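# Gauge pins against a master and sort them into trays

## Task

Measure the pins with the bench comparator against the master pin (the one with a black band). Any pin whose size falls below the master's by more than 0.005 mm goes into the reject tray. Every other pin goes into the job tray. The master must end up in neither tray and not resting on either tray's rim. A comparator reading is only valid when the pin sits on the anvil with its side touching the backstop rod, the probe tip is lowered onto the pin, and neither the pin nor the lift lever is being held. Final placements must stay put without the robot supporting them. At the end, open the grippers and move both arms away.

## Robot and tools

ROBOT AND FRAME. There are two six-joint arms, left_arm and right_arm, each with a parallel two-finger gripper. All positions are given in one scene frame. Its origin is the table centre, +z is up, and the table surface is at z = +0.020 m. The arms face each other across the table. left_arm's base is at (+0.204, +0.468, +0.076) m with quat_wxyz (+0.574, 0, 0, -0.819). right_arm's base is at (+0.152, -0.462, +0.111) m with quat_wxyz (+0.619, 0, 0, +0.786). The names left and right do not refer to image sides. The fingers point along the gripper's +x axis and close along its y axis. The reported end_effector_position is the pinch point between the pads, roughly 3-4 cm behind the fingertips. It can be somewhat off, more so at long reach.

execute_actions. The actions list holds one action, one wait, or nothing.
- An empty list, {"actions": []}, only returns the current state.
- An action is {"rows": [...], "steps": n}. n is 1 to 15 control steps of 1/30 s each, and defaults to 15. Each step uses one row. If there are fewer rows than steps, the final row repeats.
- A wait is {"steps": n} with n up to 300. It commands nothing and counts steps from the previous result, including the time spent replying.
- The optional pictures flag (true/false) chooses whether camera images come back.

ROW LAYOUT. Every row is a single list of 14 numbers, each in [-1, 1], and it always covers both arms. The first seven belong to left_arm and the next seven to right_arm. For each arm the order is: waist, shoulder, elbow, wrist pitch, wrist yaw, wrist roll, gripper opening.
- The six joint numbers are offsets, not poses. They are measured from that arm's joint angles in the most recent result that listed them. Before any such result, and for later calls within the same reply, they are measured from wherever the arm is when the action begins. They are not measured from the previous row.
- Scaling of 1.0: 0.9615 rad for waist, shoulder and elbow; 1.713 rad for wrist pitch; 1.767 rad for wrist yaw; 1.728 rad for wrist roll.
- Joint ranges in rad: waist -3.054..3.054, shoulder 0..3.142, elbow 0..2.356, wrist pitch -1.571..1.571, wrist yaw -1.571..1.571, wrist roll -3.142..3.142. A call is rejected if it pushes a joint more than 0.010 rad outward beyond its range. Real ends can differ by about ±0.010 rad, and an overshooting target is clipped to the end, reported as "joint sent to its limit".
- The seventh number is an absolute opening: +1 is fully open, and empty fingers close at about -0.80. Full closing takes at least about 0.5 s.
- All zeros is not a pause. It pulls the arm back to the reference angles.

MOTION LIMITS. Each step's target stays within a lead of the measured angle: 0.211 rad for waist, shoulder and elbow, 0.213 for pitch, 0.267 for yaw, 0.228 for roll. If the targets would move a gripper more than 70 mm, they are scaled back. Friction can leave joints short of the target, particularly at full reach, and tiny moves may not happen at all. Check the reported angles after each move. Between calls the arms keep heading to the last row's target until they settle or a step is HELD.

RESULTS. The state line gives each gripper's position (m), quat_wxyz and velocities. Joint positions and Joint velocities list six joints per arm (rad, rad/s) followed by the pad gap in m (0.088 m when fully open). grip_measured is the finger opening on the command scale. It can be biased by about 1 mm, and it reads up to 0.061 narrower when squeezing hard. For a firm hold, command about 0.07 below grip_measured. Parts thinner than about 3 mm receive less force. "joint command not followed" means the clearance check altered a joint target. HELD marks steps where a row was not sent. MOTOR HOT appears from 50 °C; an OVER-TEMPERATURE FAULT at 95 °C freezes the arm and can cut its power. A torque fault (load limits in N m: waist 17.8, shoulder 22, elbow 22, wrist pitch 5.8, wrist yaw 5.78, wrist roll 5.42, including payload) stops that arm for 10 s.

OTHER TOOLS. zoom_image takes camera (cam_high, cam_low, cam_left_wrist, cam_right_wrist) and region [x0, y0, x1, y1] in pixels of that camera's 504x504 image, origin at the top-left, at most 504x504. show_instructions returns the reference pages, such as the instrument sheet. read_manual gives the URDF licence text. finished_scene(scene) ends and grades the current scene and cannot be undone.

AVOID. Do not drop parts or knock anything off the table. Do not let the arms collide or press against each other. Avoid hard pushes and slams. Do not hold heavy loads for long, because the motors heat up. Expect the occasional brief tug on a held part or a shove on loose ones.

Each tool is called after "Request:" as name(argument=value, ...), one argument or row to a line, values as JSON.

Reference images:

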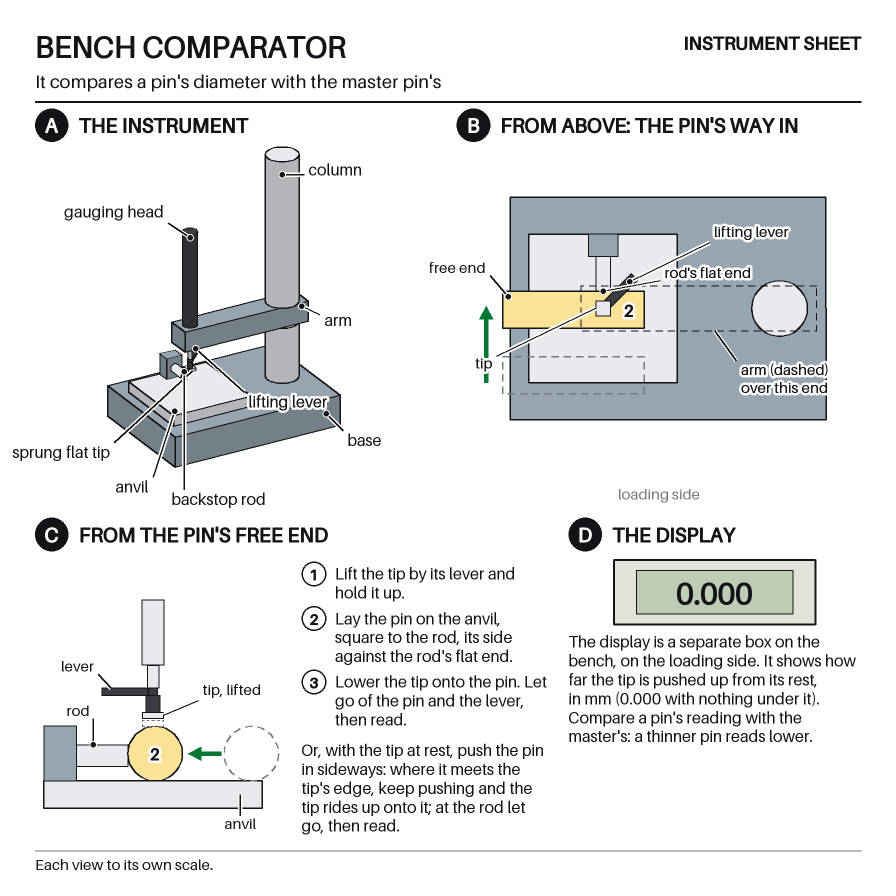

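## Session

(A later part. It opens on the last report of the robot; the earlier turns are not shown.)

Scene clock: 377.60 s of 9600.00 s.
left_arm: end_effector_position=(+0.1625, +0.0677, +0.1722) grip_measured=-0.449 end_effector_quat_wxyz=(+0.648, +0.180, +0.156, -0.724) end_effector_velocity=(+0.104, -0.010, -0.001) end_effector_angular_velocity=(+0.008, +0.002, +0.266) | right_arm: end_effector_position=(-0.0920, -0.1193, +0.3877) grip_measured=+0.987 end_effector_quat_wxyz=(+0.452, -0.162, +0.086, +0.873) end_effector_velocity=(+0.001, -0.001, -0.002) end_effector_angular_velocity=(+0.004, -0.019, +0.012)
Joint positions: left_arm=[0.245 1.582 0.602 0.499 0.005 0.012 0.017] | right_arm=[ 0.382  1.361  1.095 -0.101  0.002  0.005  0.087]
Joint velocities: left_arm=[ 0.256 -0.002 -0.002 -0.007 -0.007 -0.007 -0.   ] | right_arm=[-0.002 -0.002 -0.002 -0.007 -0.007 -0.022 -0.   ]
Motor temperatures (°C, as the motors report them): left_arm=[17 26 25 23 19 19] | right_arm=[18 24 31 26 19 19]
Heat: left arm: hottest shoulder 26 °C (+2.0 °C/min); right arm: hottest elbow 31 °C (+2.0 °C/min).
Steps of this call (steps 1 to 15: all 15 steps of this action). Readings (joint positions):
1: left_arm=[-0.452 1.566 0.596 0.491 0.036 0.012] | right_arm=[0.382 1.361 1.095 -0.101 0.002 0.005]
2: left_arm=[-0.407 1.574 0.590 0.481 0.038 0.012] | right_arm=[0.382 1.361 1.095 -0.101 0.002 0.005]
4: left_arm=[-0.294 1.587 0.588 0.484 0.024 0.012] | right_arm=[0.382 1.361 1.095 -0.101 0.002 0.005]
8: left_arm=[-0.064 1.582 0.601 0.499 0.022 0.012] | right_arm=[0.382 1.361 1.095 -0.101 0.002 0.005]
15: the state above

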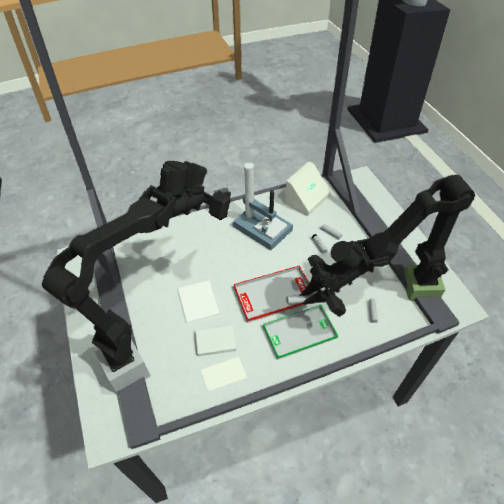

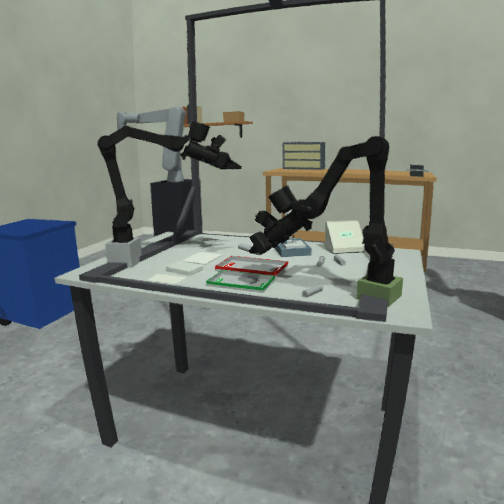

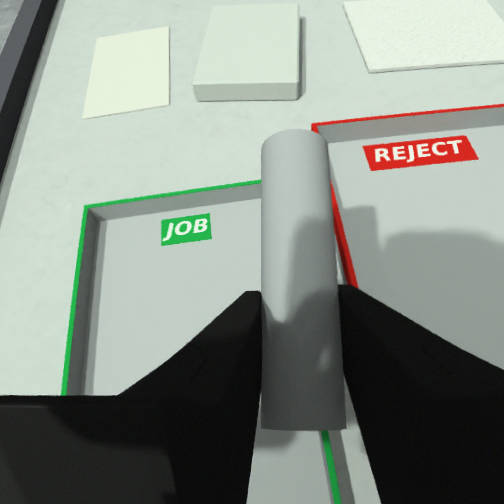

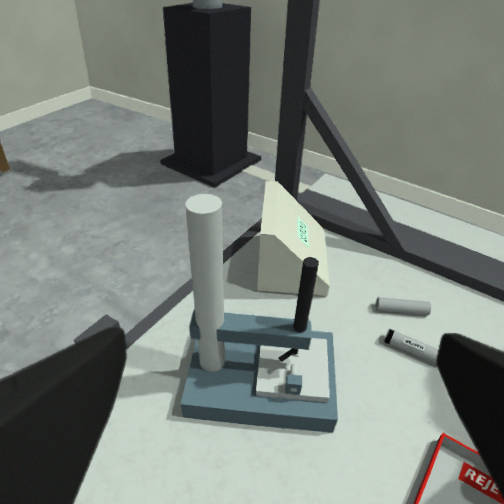

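Request:
execute_actions(
  actions=[
    {"rows":[[0.16,0,0,0,0,0,-0.56,0,0,0,0,0,0,1],[0.16,0,0,0,0,0,-0.56,0,0,0,0,0,0,1],[0.16,0,0,0,0,0,-0.56,0,0,0,0,0,0,1],[0.16,0.15,-0.03,0.07,0,0,-0.56,0,0,0,0,0,0,1],[0.16,0.27,-0.05,0.12,0,0,-0.56,0,0,0,0,0,0,1]],"steps":15},
  ],
)

Scene clock: 382.03 s of 9600.00 s.
left_arm: end_effector_position=(+0.2252, +0.0728, +0.0922) grip_measured=-0.449 end_effector_quat_wxyz=(+0.692, +0.206, +0.209, -0.660) end_effector_velocity=(-0.002, -0.000, +0.001) end_effector_angular_velocity=(-0.007, -0.002, -0.013) | right_arm: end_effector_position=(-0.0920, -0.1193, +0.3877) grip_measured=+0.987 end_effector_quat_wxyz=(+0.452, -0.162, +0.086, +0.873) end_effector_velocity=(-0.004, -0.003, +0.001) end_effector_angular_velocity=(+0.002, +0.009, +0.034)
Joint positions: left_arm=[0.4   1.841 0.548 0.698 0.001 0.012 0.017] | right_arm=[ 0.382  1.361  1.095 -0.101  0.002  0.005  0.087]
Joint velocities: left_arm=[-0.002 -0.002 -0.002  0.007  0.007  0.007 -0.   ] | right_arm=[-0.002 -0.002 -0.002  0.007 -0.037 -0.007 -0.   ]
Motor temperatures (°C, as the motors report them): left_arm=[17 26 25 24 19 19] | right_arm=[18 24 31 26 19 19]
Heat: left arm: hottest shoulder 26 °C (+2.0 °C/min); right arm: hottest elbow 31 °C (+2.0 °C/min).
Steps of this call (steps 1 to 15: the robot went on to your last target; steps 16 to 90: nothing new was sent; then 0.93 s passed at rest; steps 91 to 105: all 15 steps of this action). Readings (joint positions):
91: left_arm=[0.265 1.582 0.602 0.499 0.027 0.012] | right_arm=[0.382 1.361 1.095 -0.101 0.002 0.005]
92: left_arm=[0.298 1.582 0.602 0.499 0.028 0.012] | right_arm=[0.382 1.361 1.095 -0.101 0.002 0.005]
94: left_arm=[0.364 1.608 0.597 0.531 0.005 0.012] | right_arm=[0.382 1.361 1.095 -0.101 0.002 0.005]
98: left_arm=[0.400 1.790 0.581 0.657 0.001 0.012] | right_arm=[0.382 1.361 1.095 -0.101 0.002 0.005]
105: the state above

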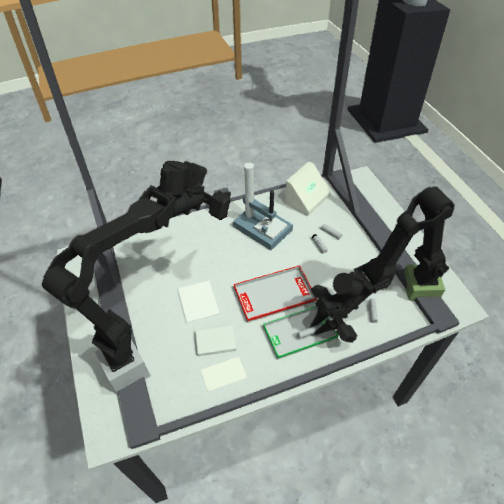

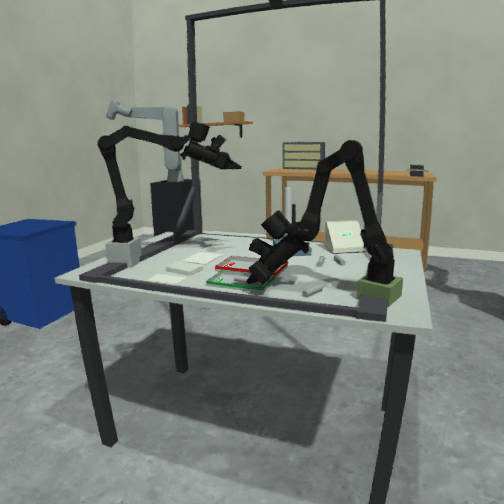

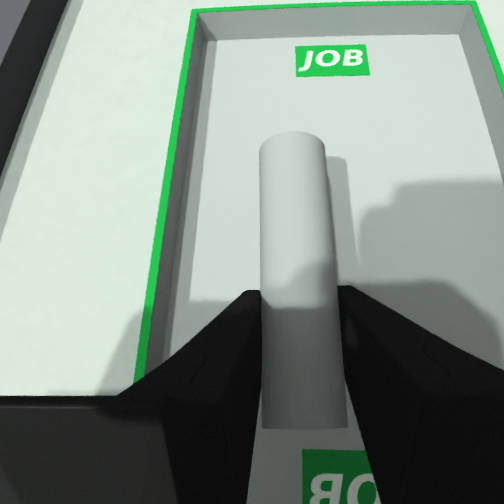

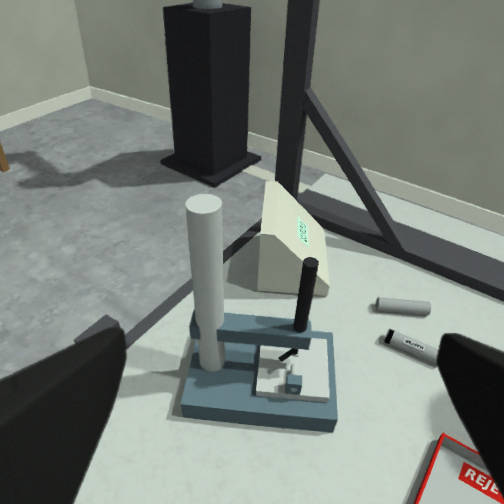

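Request:
execute_actions(
  actions=[
    {"rows":[[0,0.03,0,0.01,0,0,-0.56,0,0,0,0,0,0,1],[0,0.03,0,0.01,0,0,-0.56,0,0,0,0,0,0,1],[0,0.03,0,0.01,0,0,-0.56,0,0,0,0,0,0,1],[0,0.03,0,0.01,0,0,-0.56,0,0,0,0,0,0,1],[0,0.03,0,0.01,0,0,-0.1,0,0,0,0,0,0,1],[0,0.03,0,0.01,0,0,-0.1,0,0,0,0,0,0,1],[0,0.03,0,0.01,0,0,-0.1,0,0,0,0,0,0,1],[0,0.03,0,0.01,0,0,-0.1,0,0,0,0,0,0,1],[0,0.03,0,0.01,0,0,-0.1,0,0,0,0,0,0,1],[0,0.03,0,0.01,0,0,-0.1,0,0,0,0,0,0,1],[0,-0.15,-0.05,-0.05,0,0,-0.1,0,0,0,0,0,0,1],[0,-0.33,-0.17,-0.12,0,0,-0.1,0,0,0,0,0,0,1]],"steps":15},
  ],
  pictures=false,
)

Request:
execute_actions(
  actions=[
    {"steps":8},
  ],
  pictures=false,
)

Scene clock: 394.20 s of 9600.00 s.
left_arm: end_effector_position=(+0.2227, +0.1207, +0.1033) grip_measured=-0.108 end_effector_quat_wxyz=(+0.684, +0.228, +0.232, -0.653) end_effector_velocity=(-0.009, +0.167, +0.143) end_effector_angular_velocity=(-0.212, -0.010, +0.008) | right_arm: end_effector_position=(-0.0920, -0.1193, +0.3877) grip_measured=+0.987 end_effector_quat_wxyz=(+0.452, -0.162, +0.086, +0.873) end_effector_velocity=(-0.001, -0.002, -0.002) end_effector_angular_velocity=(-0.007, -0.003, +0.021)
Joint positions: left_arm=[0.4   1.608 0.416 0.529 0.001 0.012 0.034] | right_arm=[ 0.382  1.361  1.095 -0.101  0.002  0.005  0.087]
Joint velocities: left_arm=[-0.002 -1.243 -0.598 -0.432 -0.007 -0.007  0.003] | right_arm=[-0.002 -0.002 -0.002 -0.007 -0.022 -0.007 -0.   ]
Motor temperatures (°C, as the motors report them): left_arm=[17 26 25 25 19 19] | right_arm=[18 25 31 27 19 19]
Heat: left arm: hottest shoulder 26 °C (+0.0 °C/min); right arm: hottest elbow 31 °C (+2.1 °C/min).
Steps of this call (steps 1 to 15: the robot went on to your last target; steps 16 to 90: nothing new was sent; then 8.67 s passed at rest; steps 91 to 105: all 15 steps of this action). Readings (joint positions):
91: left_arm=[0.400 1.845 0.548 0.700 0.001 0.012] | right_arm=[0.382 1.361 1.095 -0.101 0.002 0.005]
92: left_arm=[0.400 1.851 0.548 0.705 0.001 0.012] | right_arm=[0.382 1.361 1.095 -0.101 0.002 0.005]
94: left_arm=[0.400 1.860 0.548 0.706 0.001 0.012] | right_arm=[0.382 1.361 1.095 -0.101 0.002 0.005]
98: left_arm=[0.400 1.863 0.548 0.713 0.001 0.012] | right_arm=[0.382 1.361 1.095 -0.101 0.002 0.005]
105: the state above

Scene clock: 394.47 s of 9600.00 s.
left_arm: end_effector_position=(+0.2223, +0.1269, +0.1152) grip_measured=-0.103 end_effector_quat_wxyz=(+0.687, +0.221, +0.225, -0.655) end_effector_velocity=(-0.000, +0.014, -0.014) end_effector_angular_velocity=(+0.051, +0.004, +0.008) | right_arm: end_effector_position=(-0.0920, -0.1193, +0.3877) grip_measured=+0.987 end_effector_quat_wxyz=(+0.452, -0.162, +0.086, +0.873) end_effector_velocity=(+0.005, +0.004, +0.001) end_effector_angular_velocity=(+0.022, -0.019, -0.020)
Joint positions: left_arm=[0.4   1.532 0.394 0.496 0.001 0.012 0.034] | right_arm=[ 0.382  1.361  1.095 -0.101  0.002  0.005  0.087]
Joint velocities: left_arm=[-0.002 -0.007 -0.037 -0.022 -0.007 -0.007 -0.   ] | right_arm=[-0.007 -0.002 -0.002  0.007  0.022 -0.022 -0.   ]
Motor temperatures (°C, as the motors report them): left_arm=[17 26 25 25 19 19] | right_arm=[18 25 31 27 19 19]
Heat: left arm: hottest shoulder 26 °C (+0.0 °C/min); right arm: hottest elbow 31 °C (+2.0 °C/min).
Steps of this call (steps 1 to 8: the robot went on to your last target). Readings (joint positions):
1: left_arm=[0.400 1.576 0.403 0.519 0.001 0.012] | right_arm=[0.382 1.361 1.095 -0.101 0.002 0.005]
2: left_arm=[0.400 1.557 0.398 0.513 0.001 0.012] | right_arm=[0.382 1.361 1.095 -0.101 0.002 0.005]
4: left_arm=[0.400 1.539 0.398 0.506 0.001 0.012] | right_arm=[0.382 1.361 1.095 -0.101 0.002 0.005]
8: the state above

Request:
execute_actions(
  actions=[
    {"rows":[[-0.9,-0.06,0,0,0,0,-0.1,0,0,0,0,0,0,1]],"steps":15},
  ],
  pictures=false,
)

Request:
execute_actions(
  actions=[
    {"rows":[[-0.33,0,0,0,0,0,-0.1,0,0,0,0,0,0,1]],"steps":15},
  ],
)

Scene clock: 399.07 s of 9600.00 s.
left_arm: end_effector_position=(-0.0417, +0.2260, +0.1327) grip_measured=-0.102 end_effector_quat_wxyz=(+0.360, +0.269, +0.105, -0.887) end_effector_velocity=(-0.085, +0.088, -0.001) end_effector_angular_velocity=(+0.001, -0.010, -0.342) | right_arm: end_effector_position=(-0.0920, -0.1193, +0.3877) grip_measured=+0.987 end_effector_quat_wxyz=(+0.452, -0.162, +0.086, +0.873) end_effector_velocity=(-0.001, -0.002, -0.002) end_effector_angular_velocity=(-0.007, -0.003, +0.021)
Joint positions: left_arm=[-0.444  1.48   0.396  0.498  0.006  0.012  0.034] | right_arm=[ 0.382  1.361  1.095 -0.101  0.002  0.005  0.087]
Joint velocities: left_arm=[-0.364 -0.002 -0.002 -0.007 -0.022 -0.007 -0.   ] | right_arm=[-0.002 -0.002 -0.002 -0.007 -0.022 -0.007  0.   ]
Motor temperatures (°C, as the motors report them): left_arm=[17 25 25 25 19 19] | right_arm=[18 25 31 27 19 19]
Heat: left arm: hottest shoulder 25 °C (-1.0 °C/min); right arm: hottest elbow 31 °C (+1.0 °C/min).
Steps of this call (steps 1 to 30: the robot went on to your last target; steps 31 to 123: nothing new was sent; steps 124 to 138: all 15 steps of this action). Readings (joint positions):
124: left_arm=[0.376 1.523 0.392 0.494 -0.016 0.012] | right_arm=[0.382 1.361 1.095 -0.101 0.002 0.005]
125: left_arm=[0.316 1.513 0.392 0.492 -0.014 0.012] | right_arm=[0.382 1.361 1.095 -0.101 0.002 0.005]
127: left_arm=[0.180 1.493 0.394 0.497 -0.005 0.012] | right_arm=[0.382 1.361 1.095 -0.101 0.002 0.005]
131: left_arm=[-0.088 1.480 0.396 0.498 -0.004 0.012] | right_arm=[0.382 1.361 1.095 -0.101 0.002 0.005]
138: the state above

Scene clock: 399.57 s of 9600.00 s.
left_arm: end_effector_position=(-0.1046, +0.3142, +0.1327) grip_measured=-0.102 end_effector_quat_wxyz=(+0.215, +0.282, +0.063, -0.933) end_effector_velocity=(+0.002, -0.000, -0.001) end_effector_angular_velocity=(-0.009, -0.013, +0.022) | right_arm: end_effector_position=(-0.0920, -0.1193, +0.3877) grip_measured=+0.987 end_effector_quat_wxyz=(+0.452, -0.162, +0.086, +0.873) end_effector_velocity=(+0.000, -0.005, -0.001) end_effector_angular_velocity=(-0.011, -0.006, +0.021)
Joint positions: left_arm=[-0.757  1.48   0.396  0.498  0.01   0.012  0.034] | right_arm=[ 0.382  1.361  1.095 -0.101  0.002  0.005  0.087]
Joint velocities: left_arm=[-0.012 -0.002 -0.002 -0.007 -0.037 -0.007 -0.   ] | right_arm=[-0.002 -0.012 -0.002 -0.022 -0.022 -0.007 -0.   ]
Motor temperatures (°C, as the motors report them): left_arm=[17 25 25 25 19 19] | right_arm=[18 25 31 27 19 19]
Heat: left arm: hottest shoulder 25 °C (-1.0 °C/min); right arm: hottest elbow 31 °C (+1.0 °C/min).
Steps of this call (steps 1 to 15: all 15 steps of this action). Readings (joint positions):
1: left_arm=[-0.475 1.480 0.396 0.498 -0.010 0.012] | right_arm=[0.382 1.361 1.095 -0.101 0.002 0.005]
2: left_arm=[-0.534 1.480 0.396 0.498 -0.010 0.012] | right_arm=[0.382 1.361 1.095 -0.101 0.002 0.005]
4: left_arm=[-0.661 1.480 0.396 0.498 0.004 0.012] | right_arm=[0.382 1.361 1.095 -0.101 0.002 0.005]
8: left_arm=[-0.751 1.480 0.396 0.498 0.010 0.012] | right_arm=[0.382 1.361 1.095 -0.101 0.002 0.005]
15: the state above

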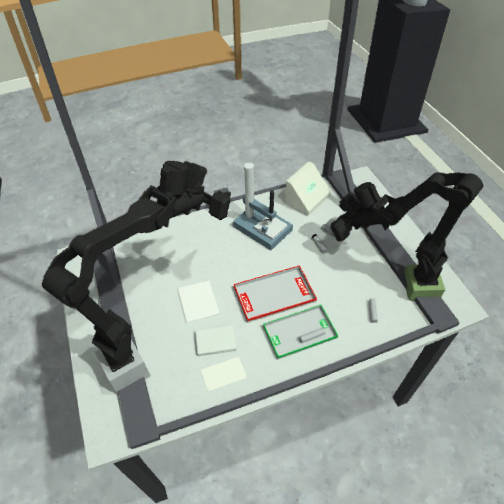

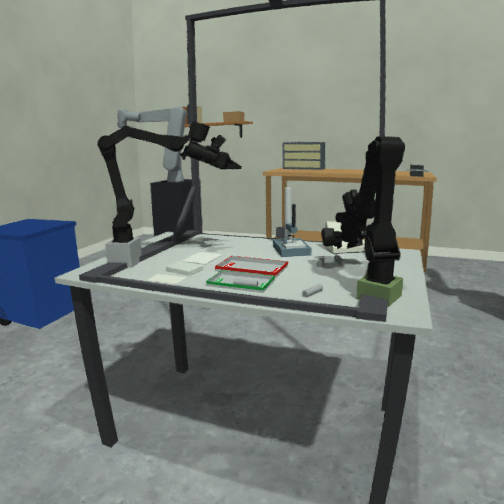

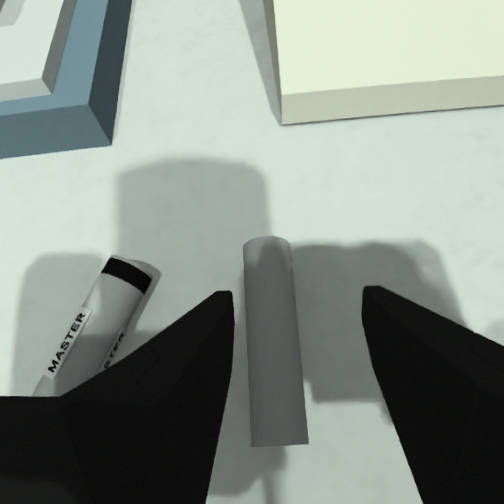

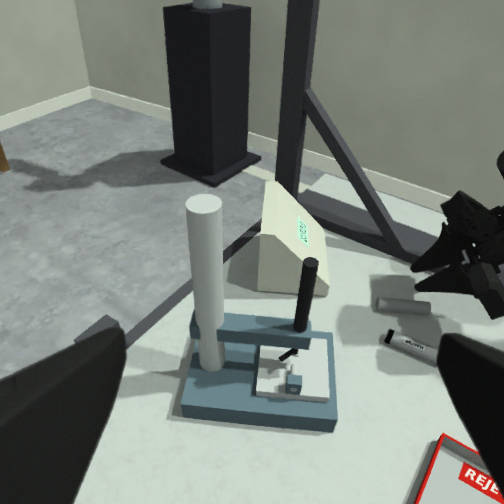

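Request:
execute_actions(
  actions=[
    {"rows":[[0.03,0,0,0,0,0,-0.25,0,0,0,0,0,0,1],[0.03,0,0,0,0,0,-0.25,0,0,0,0,0,0,1],[0.03,0.08,0,0.02,0,0,-0.25,0,0,0,0,0,0,1],[0.03,0.15,-0.01,0.03,0,0,-0.25,0,0,0,0,0,0,1],[0.03,0.2,-0.015,0.045,0,0,-0.25,0,0,0,0,0,0,1],[0.03,0.23,-0.015,0.045,0,0,-0.25,0,0,0,0,0,0,1]],"steps":15},
  ],
)

Scene clock: 404.43 s of 9600.00 s.
left_arm: end_effector_position=(-0.0930, +0.3105, +0.0761) grip_measured=-0.247 end_effector_quat_wxyz=(+0.221, +0.345, +0.083, -0.908) end_effector_velocity=(+0.002, +0.002, -0.004) end_effector_angular_velocity=(+0.017, -0.010, +0.002) | right_arm: end_effector_position=(-0.0920, -0.1193, +0.3877) grip_measured=+0.987 end_effector_quat_wxyz=(+0.452, -0.162, +0.086, +0.873) end_effector_velocity=(+0.004, +0.001, -0.004) end_effector_angular_velocity=(-0.004, -0.015, -0.012)
Joint positions: left_arm=[-0.732  1.688  0.385  0.577  0.01   0.012  0.027] | right_arm=[ 0.382  1.361  1.095 -0.101  0.002  0.005  0.087]
Joint velocities: left_arm=[ 0.002  0.007 -0.002 -0.007  0.007 -0.007 -0.   ] | right_arm=[-0.007 -0.002 -0.007 -0.007  0.007 -0.007  0.   ]
Motor temperatures (°C, as the motors report them): left_arm=[17 25 25 25 19 19] | right_arm=[18 25 31 27 19 19]
Heat: left arm: hottest shoulder 25 °C (-1.0 °C/min); right arm: hottest elbow 31 °C (+1.0 °C/min).
Steps of this call (steps 1 to 15: the robot went on to your last target; steps 16 to 90: nothing new was sent; then 1.37 s passed at rest; steps 91 to 105: all 15 steps of this action). Readings (joint positions):
91: left_arm=[-0.755 1.480 0.396 0.498 0.010 0.012] | right_arm=[0.382 1.361 1.095 -0.101 0.002 0.005]
92: left_arm=[-0.748 1.480 0.396 0.498 0.010 0.012] | right_arm=[0.382 1.361 1.095 -0.101 0.002 0.005]
94: left_arm=[-0.737 1.519 0.396 0.526 0.010 0.012] | right_arm=[0.382 1.361 1.095 -0.101 0.002 0.005]
98: left_arm=[-0.732 1.666 0.390 0.554 0.010 0.012] | right_arm=[0.382 1.361 1.095 -0.101 0.002 0.005]
105: the state above

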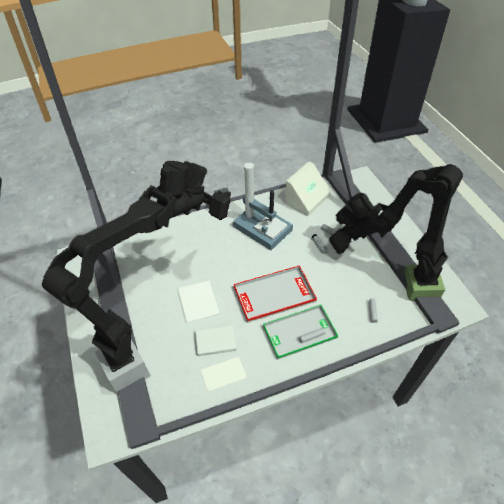

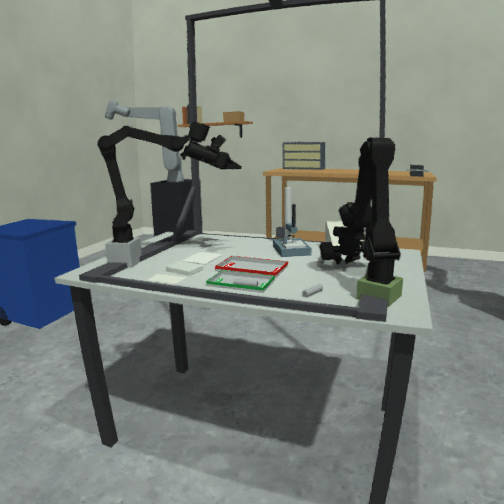

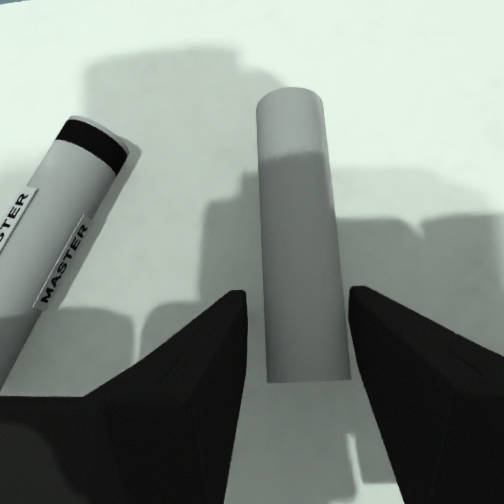

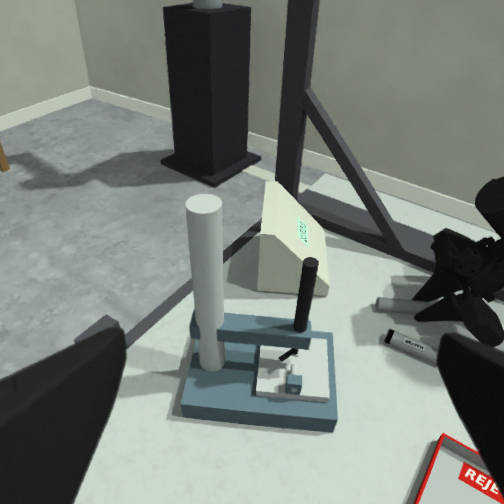

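Request:
execute_actions(
  actions=[
    {"rows":[[0,0.02,0.04,0,0,0,-0.25,0,0,0,0,0,0,1],[0,0.02,0.04,0,0,0,-0.25,0,0,0,0,0,0,1],[0,0.03,0.04,0,0,0,-0.25,0,0,0,0,0,0,1],[0,0.03,0.04,0,0,0,-0.25,0,0,0,0,0,0,1],[0,0.04,0.04,0,0,0,-0.25,0,0,0,0,0,0,1],[0,0.04,0.04,0,0,0,-0.25,0,0,0,0,0,0,1],[0,0.04,0.04,0,0,0,-0.25,0,0,0,0,0,0,1],[0,0.04,0.04,0,0,0,-0.56,0,0,0,0,0,0,1]],"steps":15},
  ],
)

Scene clock: 410.20 s of 9600.00 s.
left_arm: end_effector_position=(-0.1014, +0.3069, +0.0770) grip_measured=-0.448 end_effector_quat_wxyz=(+0.220, +0.343, +0.082, -0.910) end_effector_velocity=(-0.001, +0.002, +0.001) end_effector_angular_velocity=(+0.006, +0.011, -0.003) | right_arm: end_effector_position=(-0.0920, -0.1193, +0.3877) grip_measured=+0.987 end_effector_quat_wxyz=(+0.452, -0.162, +0.086, +0.873) end_effector_velocity=(+0.002, +0.000, -0.002) end_effector_angular_velocity=(-0.000, -0.012, -0.007)
Joint positions: left_arm=[-0.733  1.714  0.418  0.577  0.013  0.012  0.017] | right_arm=[ 0.382  1.361  1.095 -0.101  0.002  0.005  0.087]
Joint velocities: left_arm=[-0.002 -0.002 -0.002  0.007  0.007 -0.007 -0.   ] | right_arm=[-0.002 -0.002 -0.002 -0.007  0.007 -0.007  0.   ]
Motor temperatures (°C, as the motors report them): left_arm=[17 24 25 25 19 19] | right_arm=[18 26 31 28 19 19]
Heat: left arm: hottest elbow 25 °C (-1.0 °C/min); right arm: hottest elbow 31 °C (+1.0 °C/min).
Steps of this call (steps 1 to 15: the robot went on to your last target; steps 16 to 90: nothing new was sent; then 2.27 s passed at rest; steps 91 to 105: all 15 steps of this action). Readings (joint positions):
91: left_arm=[-0.732 1.690 0.390 0.576 0.010 0.012] | right_arm=[0.382 1.361 1.095 -0.101 0.002 0.005]
92: left_arm=[-0.732 1.692 0.395 0.576 0.010 0.012] | right_arm=[0.382 1.361 1.095 -0.101 0.002 0.005]
94: left_arm=[-0.732 1.703 0.408 0.576 0.010 0.012] | right_arm=[0.382 1.361 1.095 -0.101 0.002 0.005]
98: left_arm=[-0.732 1.714 0.416 0.576 0.010 0.012] | right_arm=[0.382 1.361 1.095 -0.101 0.002 0.005]
105: the state above

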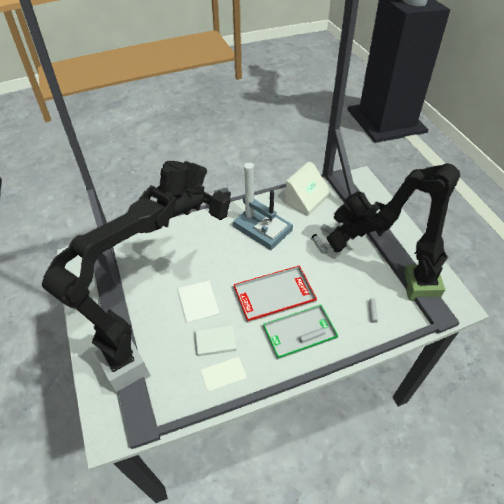

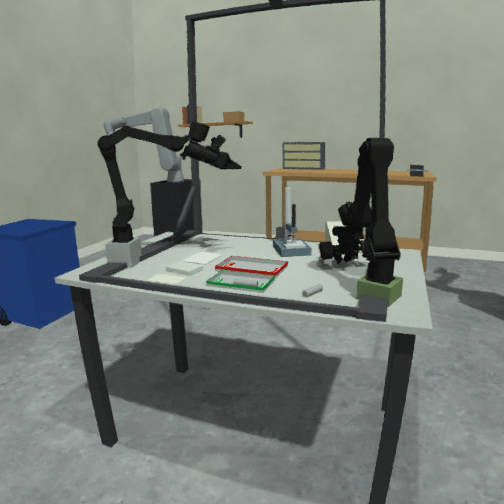

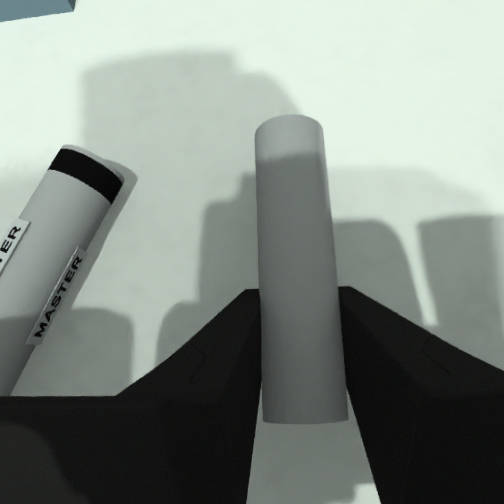

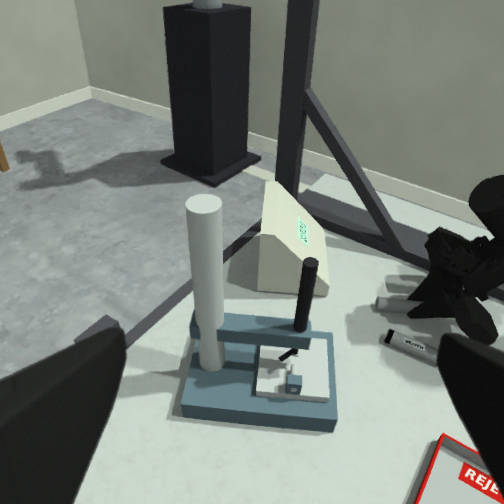

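Request:
execute_actions(
  actions=[],
)

Scene clock: 429.53 s of 9600.00 s.
left_arm: end_effector_position=(-0.1014, +0.3069, +0.0770) grip_measured=-0.448 end_effector_quat_wxyz=(+0.220, +0.343, +0.082, -0.910) end_effector_velocity=(+0.003, -0.001, -0.001) end_effector_angular_velocity=(+0.005, -0.006, +0.029) | right_arm: end_effector_position=(-0.0920, -0.1193, +0.3877) grip_measured=+0.987 end_effector_quat_wxyz=(+0.452, -0.162, +0.086, +0.873) end_effector_velocity=(+0.001, -0.001, -0.004) end_effector_angular_velocity=(-0.018, +0.005, +0.011)
Joint positions: left_arm=[-0.733  1.714  0.418  0.577  0.013  0.012  0.017] | right_arm=[ 0.382  1.361  1.095 -0.101  0.002  0.005  0.087]
Joint velocities: left_arm=[-0.002 -0.002 -0.002 -0.007 -0.022 -0.022 -0.   ] | right_arm=[-0.007 -0.002 -0.007 -0.007 -0.022  0.007 -0.   ]
Motor temperatures (°C, as the motors report them): left_arm=[17 23 25 25 19 19] | right_arm=[18 26 32 28 19 19]
Heat: left arm: hottest elbow 25 °C (-1.0 °C/min); right arm: hottest elbow 32 °C (+1.0 °C/min).
Steps of this call (steps 1 to 15: the robot went on to your last target; steps 16 to 90: nothing new was sent; then 16.33 s passed at rest). Readings (joint positions):
1: left_arm=[-0.733 1.714 0.418 0.577 0.013 0.012] | right_arm=[0.382 1.361 1.095 -0.101 0.002 0.005]
2: left_arm=[-0.733 1.714 0.418 0.577 0.013 0.012] | right_arm=[0.382 1.361 1.095 -0.101 0.002 0.005]
4: left_arm=[-0.733 1.714 0.418 0.577 0.013 0.012] | right_arm=[0.382 1.361 1.095 -0.101 0.002 0.005]
8: left_arm=[-0.733 1.714 0.418 0.577 0.013 0.012] | right_arm=[0.382 1.361 1.095 -0.101 0.002 0.005]
90: the state above
All arms were judged still, so your last target was given up. Only a new action makes them travel on or press farther. Fingers that are still opening or closing keep moving.

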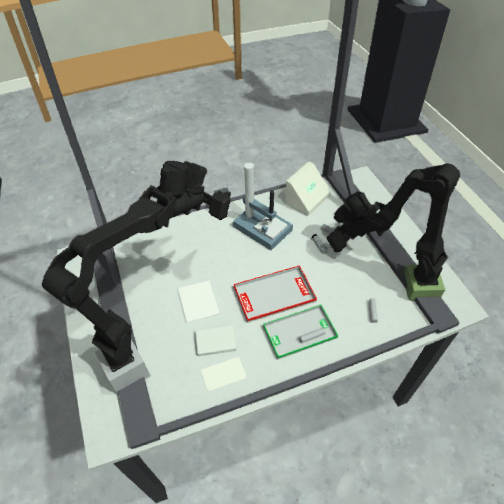

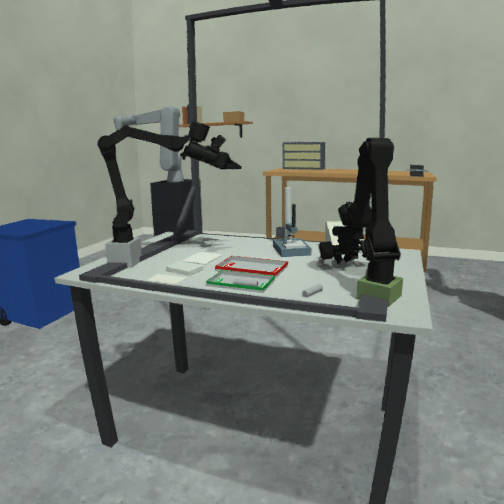

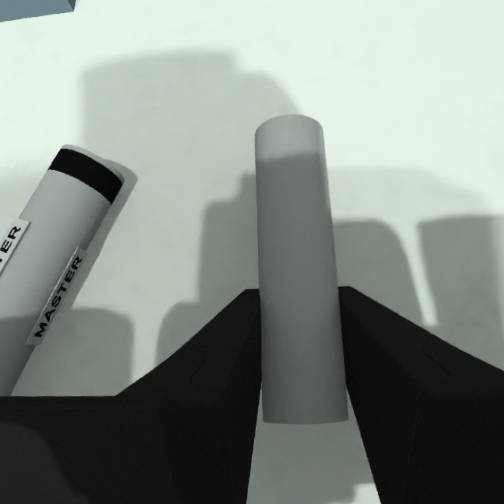

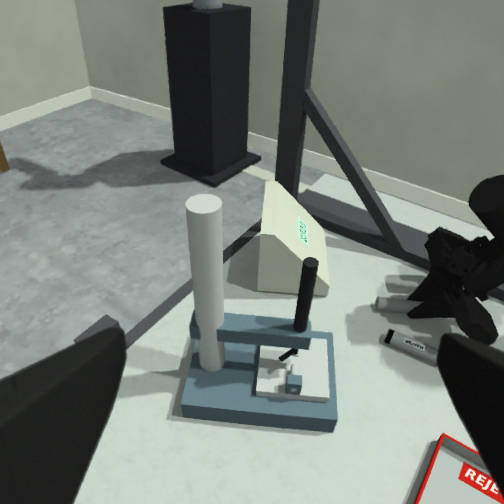

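Request:
execute_actions(
  actions=[
    {"rows":[[0,-0.03,0.15,0,0,0,-0.56,0,0,0,0,0,0,1],[0,-0.08,0.4,-0.08,0,0,-0.56,0,0,0,0,0,0,1],[0.1,-0.05,0.6,-0.18,0,0,-0.56,0,0,0,0,0,0,1],[0.24,0.1,0.74,-0.26,0.08,0.06,-0.56,0,0,0,0,0,0,1]],"steps":15},
  ],
  pictures=false,
)

Request:
execute_actions(
  actions=[
    {"rows":[[0,0.1,0,0,0,0,-0.56,0,0,0,0,0,0,1],[0,0.2,0,0,0,0,-0.56,0,0,0,0,0,0,1]],"steps":12},
  ],
)

Scene clock: 435.70 s of 9600.00 s.
left_arm: end_effector_position=(-0.1792, +0.1587, +0.2093) grip_measured=-0.448 end_effector_quat_wxyz=(+0.260, +0.264, +0.065, -0.927) end_effector_velocity=(-0.078, -0.063, +0.233) end_effector_angular_velocity=(-0.366, +0.411, -0.017) | right_arm: end_effector_position=(-0.0920, -0.1193, +0.3877) grip_measured=+0.987 end_effector_quat_wxyz=(+0.452, -0.162, +0.086, +0.873) end_effector_velocity=(+0.001, -0.001, -0.002) end_effector_angular_velocity=(-0.004, -0.008, +0.007)
Joint positions: left_arm=[-0.5    1.81   1.11   0.145  0.146  0.11   0.017] | right_arm=[ 0.382  1.361  1.095 -0.101  0.002  0.005  0.087]
Joint velocities: left_arm=[-0.007 -0.095  0.462 -0.007  0.007  0.007  0.   ] | right_arm=[-0.002 -0.002 -0.002 -0.007 -0.007 -0.007 -0.   ]
Motor temperatures (°C, as the motors report them): left_arm=[17 23 25 25 19 19] | right_arm=[18 26 32 28 19 19]
Heat: left arm: hottest elbow 25 °C (-1.0 °C/min); right arm: hottest elbow 32 °C (+1.0 °C/min).
Steps of this call (steps 1 to 90: nothing new was sent; then 2.67 s passed at rest; steps 91 to 105: all 15 steps of this action). Readings (joint positions):
91: left_arm=[-0.733 1.711 0.437 0.563 0.013 0.012] | right_arm=[0.382 1.361 1.095 -0.101 0.002 0.005]
92: left_arm=[-0.733 1.709 0.470 0.525 0.013 0.012] | right_arm=[0.382 1.361 1.095 -0.101 0.002 0.005]
94: left_arm=[-0.683 1.723 0.579 0.400 0.063 0.038] | right_arm=[0.382 1.361 1.095 -0.101 0.002 0.005]
98: left_arm=[-0.519 1.798 0.839 0.183 0.115 0.095] | right_arm=[0.382 1.361 1.095 -0.101 0.002 0.005]
105: the state above

Scene clock: 436.10 s of 9600.00 s.
left_arm: end_effector_position=(-0.1792, +0.1583, +0.1278) grip_measured=-0.445 end_effector_quat_wxyz=(+0.247, +0.337, +0.099, -0.903) end_effector_velocity=(-0.037, -0.045, -0.010) end_effector_angular_velocity=(-0.321, +0.288, +0.042) | right_arm: end_effector_position=(-0.0920, -0.1193, +0.3877) grip_measured=+0.987 end_effector_quat_wxyz=(+0.452, -0.162, +0.086, +0.873) end_effector_velocity=(+0.002, -0.003, -0.008) end_effector_angular_velocity=(-0.035, -0.014, +0.002)
Joint positions: left_arm=[-0.499  1.989  1.118  0.145  0.149  0.115  0.017] | right_arm=[ 0.382  1.361  1.095 -0.101  0.002  0.005  0.087]
Joint velocities: left_arm=[-0.002  0.164 -0.134  0.725 -0.066  0.007 -0.   ] | right_arm=[-0.002 -0.002 -0.002 -0.037 -0.007  0.007 -0.   ]
Motor temperatures (°C, as the motors report them): left_arm=[17 23 25 25 19 19] | right_arm=[18 26 32 28 19 19]
Heat: left arm: hottest elbow 25 °C (-1.0 °C/min); right arm: hottest elbow 32 °C (+1.0 °C/min).
Steps of this call (steps 1 to 12: all 12 steps of this action). Readings (joint positions):
1: left_arm=[-0.500 1.819 1.118 0.146 0.146 0.110] | right_arm=[0.382 1.361 1.095 -0.101 0.002 0.005]
2: left_arm=[-0.500 1.840 1.126 0.152 0.146 0.110] | right_arm=[0.382 1.361 1.095 -0.101 0.002 0.005]
4: left_arm=[-0.500 1.902 1.135 0.157 0.146 0.110] | right_arm=[0.382 1.361 1.095 -0.101 0.002 0.005]
8: left_arm=[-0.499 1.983 1.114 0.152 0.149 0.116] | right_arm=[0.382 1.361 1.095 -0.101 0.002 0.005]
12: the state above

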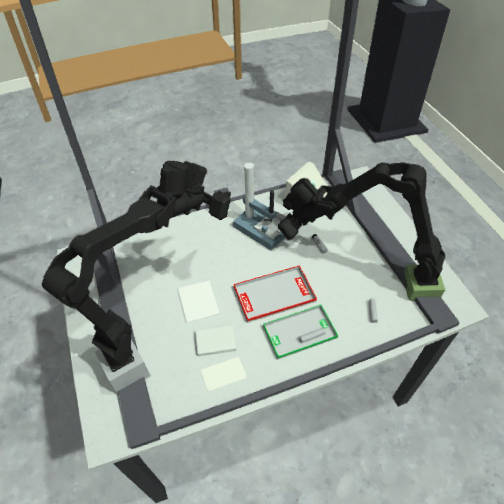

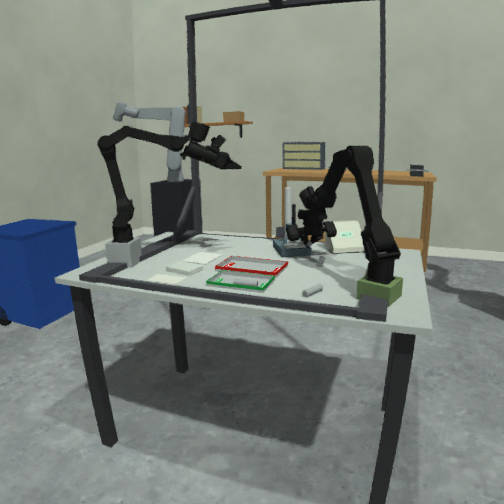

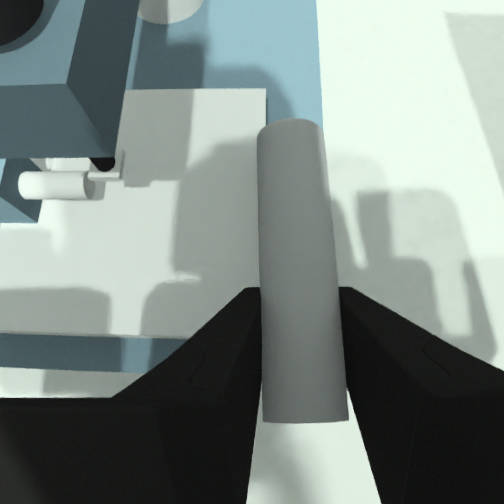

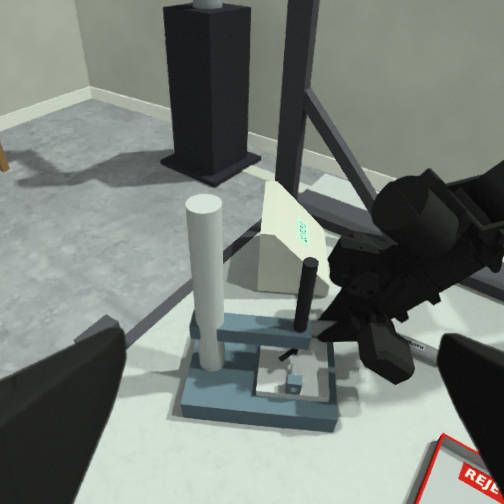

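Move waist to -0.455, pitch to 0.2, elbow down to 1.095.

Request:
execute_actions(
  actions=[
    {"rows":[[0.046,0,0,0.02,0,0,-0.56,0,0,0,0,0,0,1],[0.046,0.005,0,0.035,0,0,-0.56,0,0,0,0,0,0,1],[0.046,0.012,-0.03,0.035,0,0,-0.56,0,0,0,0,0,0,1]],"steps":12},
  ],
)

Scene clock: 439.93 s of 9600.00 s.
left_arm: end_effector_position=(-0.1671, +0.1415, +0.1275) grip_measured=-0.445 end_effector_quat_wxyz=(+0.267, +0.321, +0.100, -0.903) end_effector_velocity=(+0.001, +0.001, -0.001) end_effector_angular_velocity=(-0.003, -0.012, -0.001) | right_arm: end_effector_position=(-0.0920, -0.1193, +0.3877) grip_measured=+0.987 end_effector_quat_wxyz=(+0.452, -0.162, +0.086, +0.873) end_effector_velocity=(-0.001, -0.002, -0.002) end_effector_angular_velocity=(-0.007, -0.003, +0.021)
Joint positions: left_arm=[-0.456  1.993  1.097  0.2    0.152  0.115  0.017] | right_arm=[ 0.382  1.361  1.095 -0.101  0.002  0.005  0.087]
Joint velocities: left_arm=[-0.002 -0.002 -0.002 -0.007 -0.007  0.007 -0.   ] | right_arm=[-0.002 -0.002 -0.002 -0.007 -0.022 -0.007 -0.   ]
Motor temperatures (°C, as the motors report them): left_arm=[17 24 25 24 19 19] | right_arm=[18 26 32 28 19 19]
Heat: left arm: hottest elbow 25 °C (-1.0 °C/min); right arm: hottest elbow 32 °C (+1.0 °C/min).
Steps of this call (steps 1 to 15: the robot went on to your last target; steps 16 to 90: nothing new was sent; then 0.43 s passed at rest; steps 91 to 102: all 12 steps of this action). Readings (joint positions):
91: left_arm=[-0.497 1.991 1.116 0.149 0.150 0.115] | right_arm=[0.382 1.361 1.095 -0.101 0.002 0.005]
92: left_arm=[-0.492 1.991 1.116 0.160 0.155 0.115] | right_arm=[0.382 1.361 1.095 -0.101 0.002 0.005]
94: left_arm=[-0.477 1.993 1.108 0.186 0.155 0.115] | right_arm=[0.382 1.361 1.095 -0.101 0.002 0.005]
98: left_arm=[-0.456 1.993 1.099 0.198 0.152 0.115] | right_arm=[0.382 1.361 1.095 -0.101 0.002 0.005]
102: the state above

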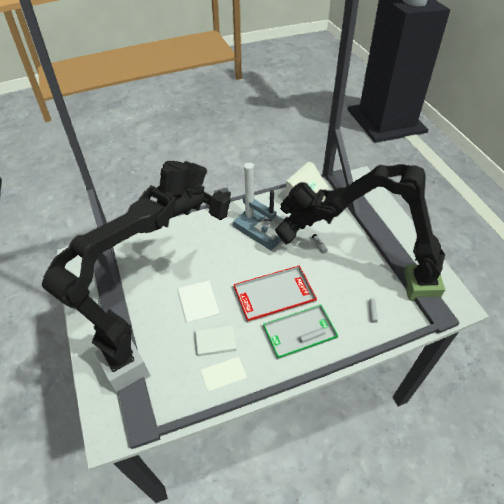

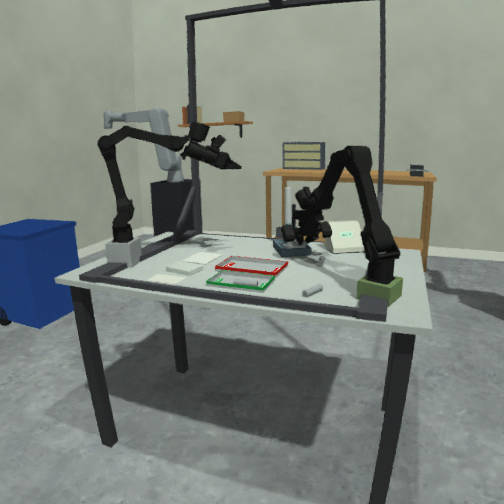

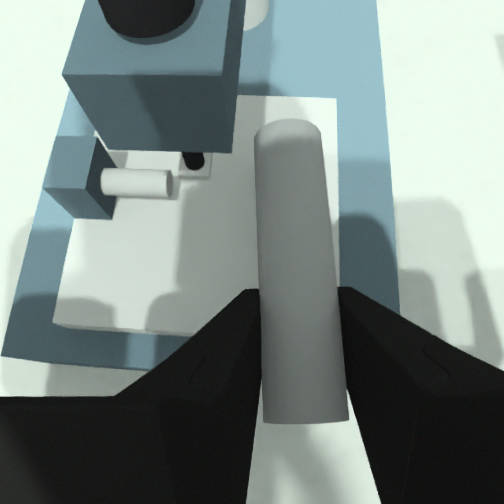

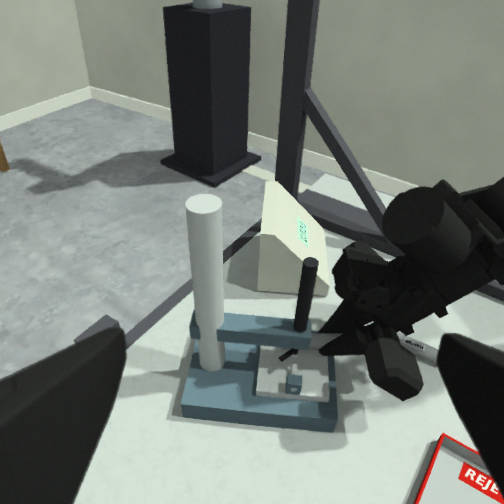

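Request:
execute_actions(
  actions=[
    {"rows":[[0,0.012,-0.018,0.005,0,0,-0.56,0,0,0,0,0,0,1],[0,0.012,-0.018,0.005,0,0,-0.56,0,0,0,0,0,0,1],[0,0.012,-0.018,0.005,0,0,-0.56,0,0,0,0,0,0,1],[0,0.012,-0.018,0.005,0,0,-0.56,0,0,0,0,0,0,1],[0,0.012,-0.018,0.005,0,0,-0.56,0,0,0,0,0,0,1],[0.015,0.012,-0.018,0.006,0,0,-0.56,0,0,0,0,0,0,1],[0.025,0.012,-0.018,0.007,0.003,0,-0.56,0,0,0,0,0,0,1],[0.035,0.012,-0.018,0.007,0.004,0,-0.56,0,0,0,0,0,0,1],[0.045,0.012,-0.018,0.007,0.005,0,-0.56,0,0,0,0,0,0,1],[0.055,0.012,-0.018,0.007,0.005,0,-0.56,0,0,0,0,0,0,1],[0.062,0.012,-0.018,0.007,0.005,0,-0.56,0,0,0,0,0,0,1]],"steps":15},
  ],
)

Scene clock: 445.87 s of 9600.00 s.
left_arm: end_effector_position=(-0.1506, +0.1248, +0.1267) grip_measured=-0.445 end_effector_quat_wxyz=(+0.284, +0.316, +0.110, -0.899) end_effector_velocity=(-0.001, +0.006, -0.003) end_effector_angular_velocity=(+0.017, -0.002, -0.008) | right_arm: end_effector_position=(-0.0920, -0.1193, +0.3877) grip_measured=+0.987 end_effector_quat_wxyz=(+0.452, -0.162, +0.086, +0.873) end_effector_velocity=(-0.001, -0.002, -0.002) end_effector_angular_velocity=(+0.001, -0.015, +0.026)
Joint positions: left_arm=[-0.404  1.994  1.09   0.211  0.168  0.115  0.017] | right_arm=[ 0.382  1.361  1.095 -0.101  0.002  0.005  0.087]
Joint velocities: left_arm=[-0.007 -0.002 -0.007 -0.007  0.007 -0.007 -0.   ] | right_arm=[-0.002 -0.002 -0.002 -0.007 -0.022 -0.022 -0.   ]
Motor temperatures (°C, as the motors report them): left_arm=[17 24 25 25 19 19] | right_arm=[18 27 32 28 19 19]
Heat: left arm: hottest elbow 25 °C (-1.0 °C/min); right arm: hottest elbow 32 °C (+1.0 °C/min).
Steps of this call (steps 1 to 15: the robot went on to your last target; steps 16 to 90: nothing new was sent; then 2.43 s passed at rest; steps 91 to 105: all 15 steps of this action). Readings (joint positions):
91: left_arm=[-0.456 1.993 1.095 0.203 0.152 0.115] | right_arm=[0.382 1.361 1.095 -0.101 0.002 0.005]
92: left_arm=[-0.456 1.993 1.094 0.205 0.152 0.115] | right_arm=[0.382 1.361 1.095 -0.101 0.002 0.005]
94: left_arm=[-0.456 1.993 1.092 0.207 0.152 0.115] | right_arm=[0.382 1.361 1.095 -0.101 0.002 0.005]
98: left_arm=[-0.450 1.993 1.091 0.209 0.157 0.115] | right_arm=[0.382 1.361 1.095 -0.101 0.002 0.005]
105: the state above

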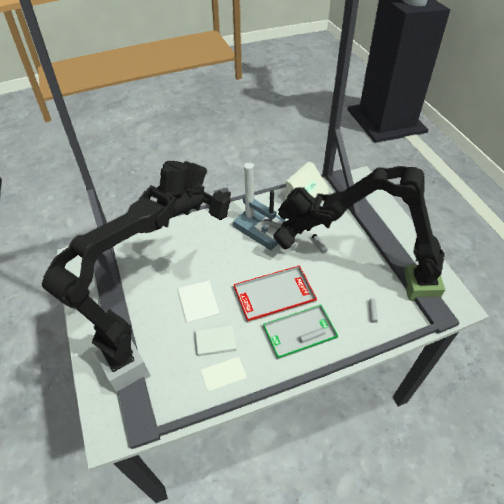

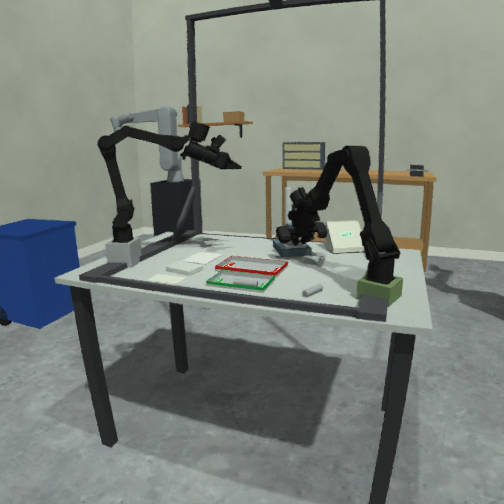

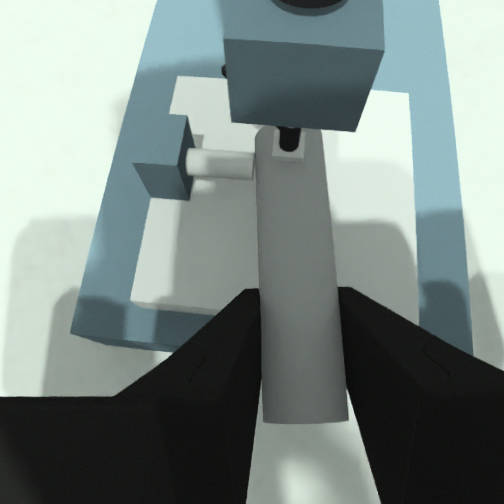

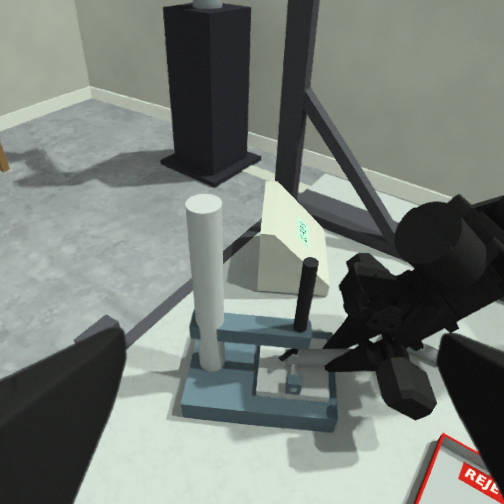

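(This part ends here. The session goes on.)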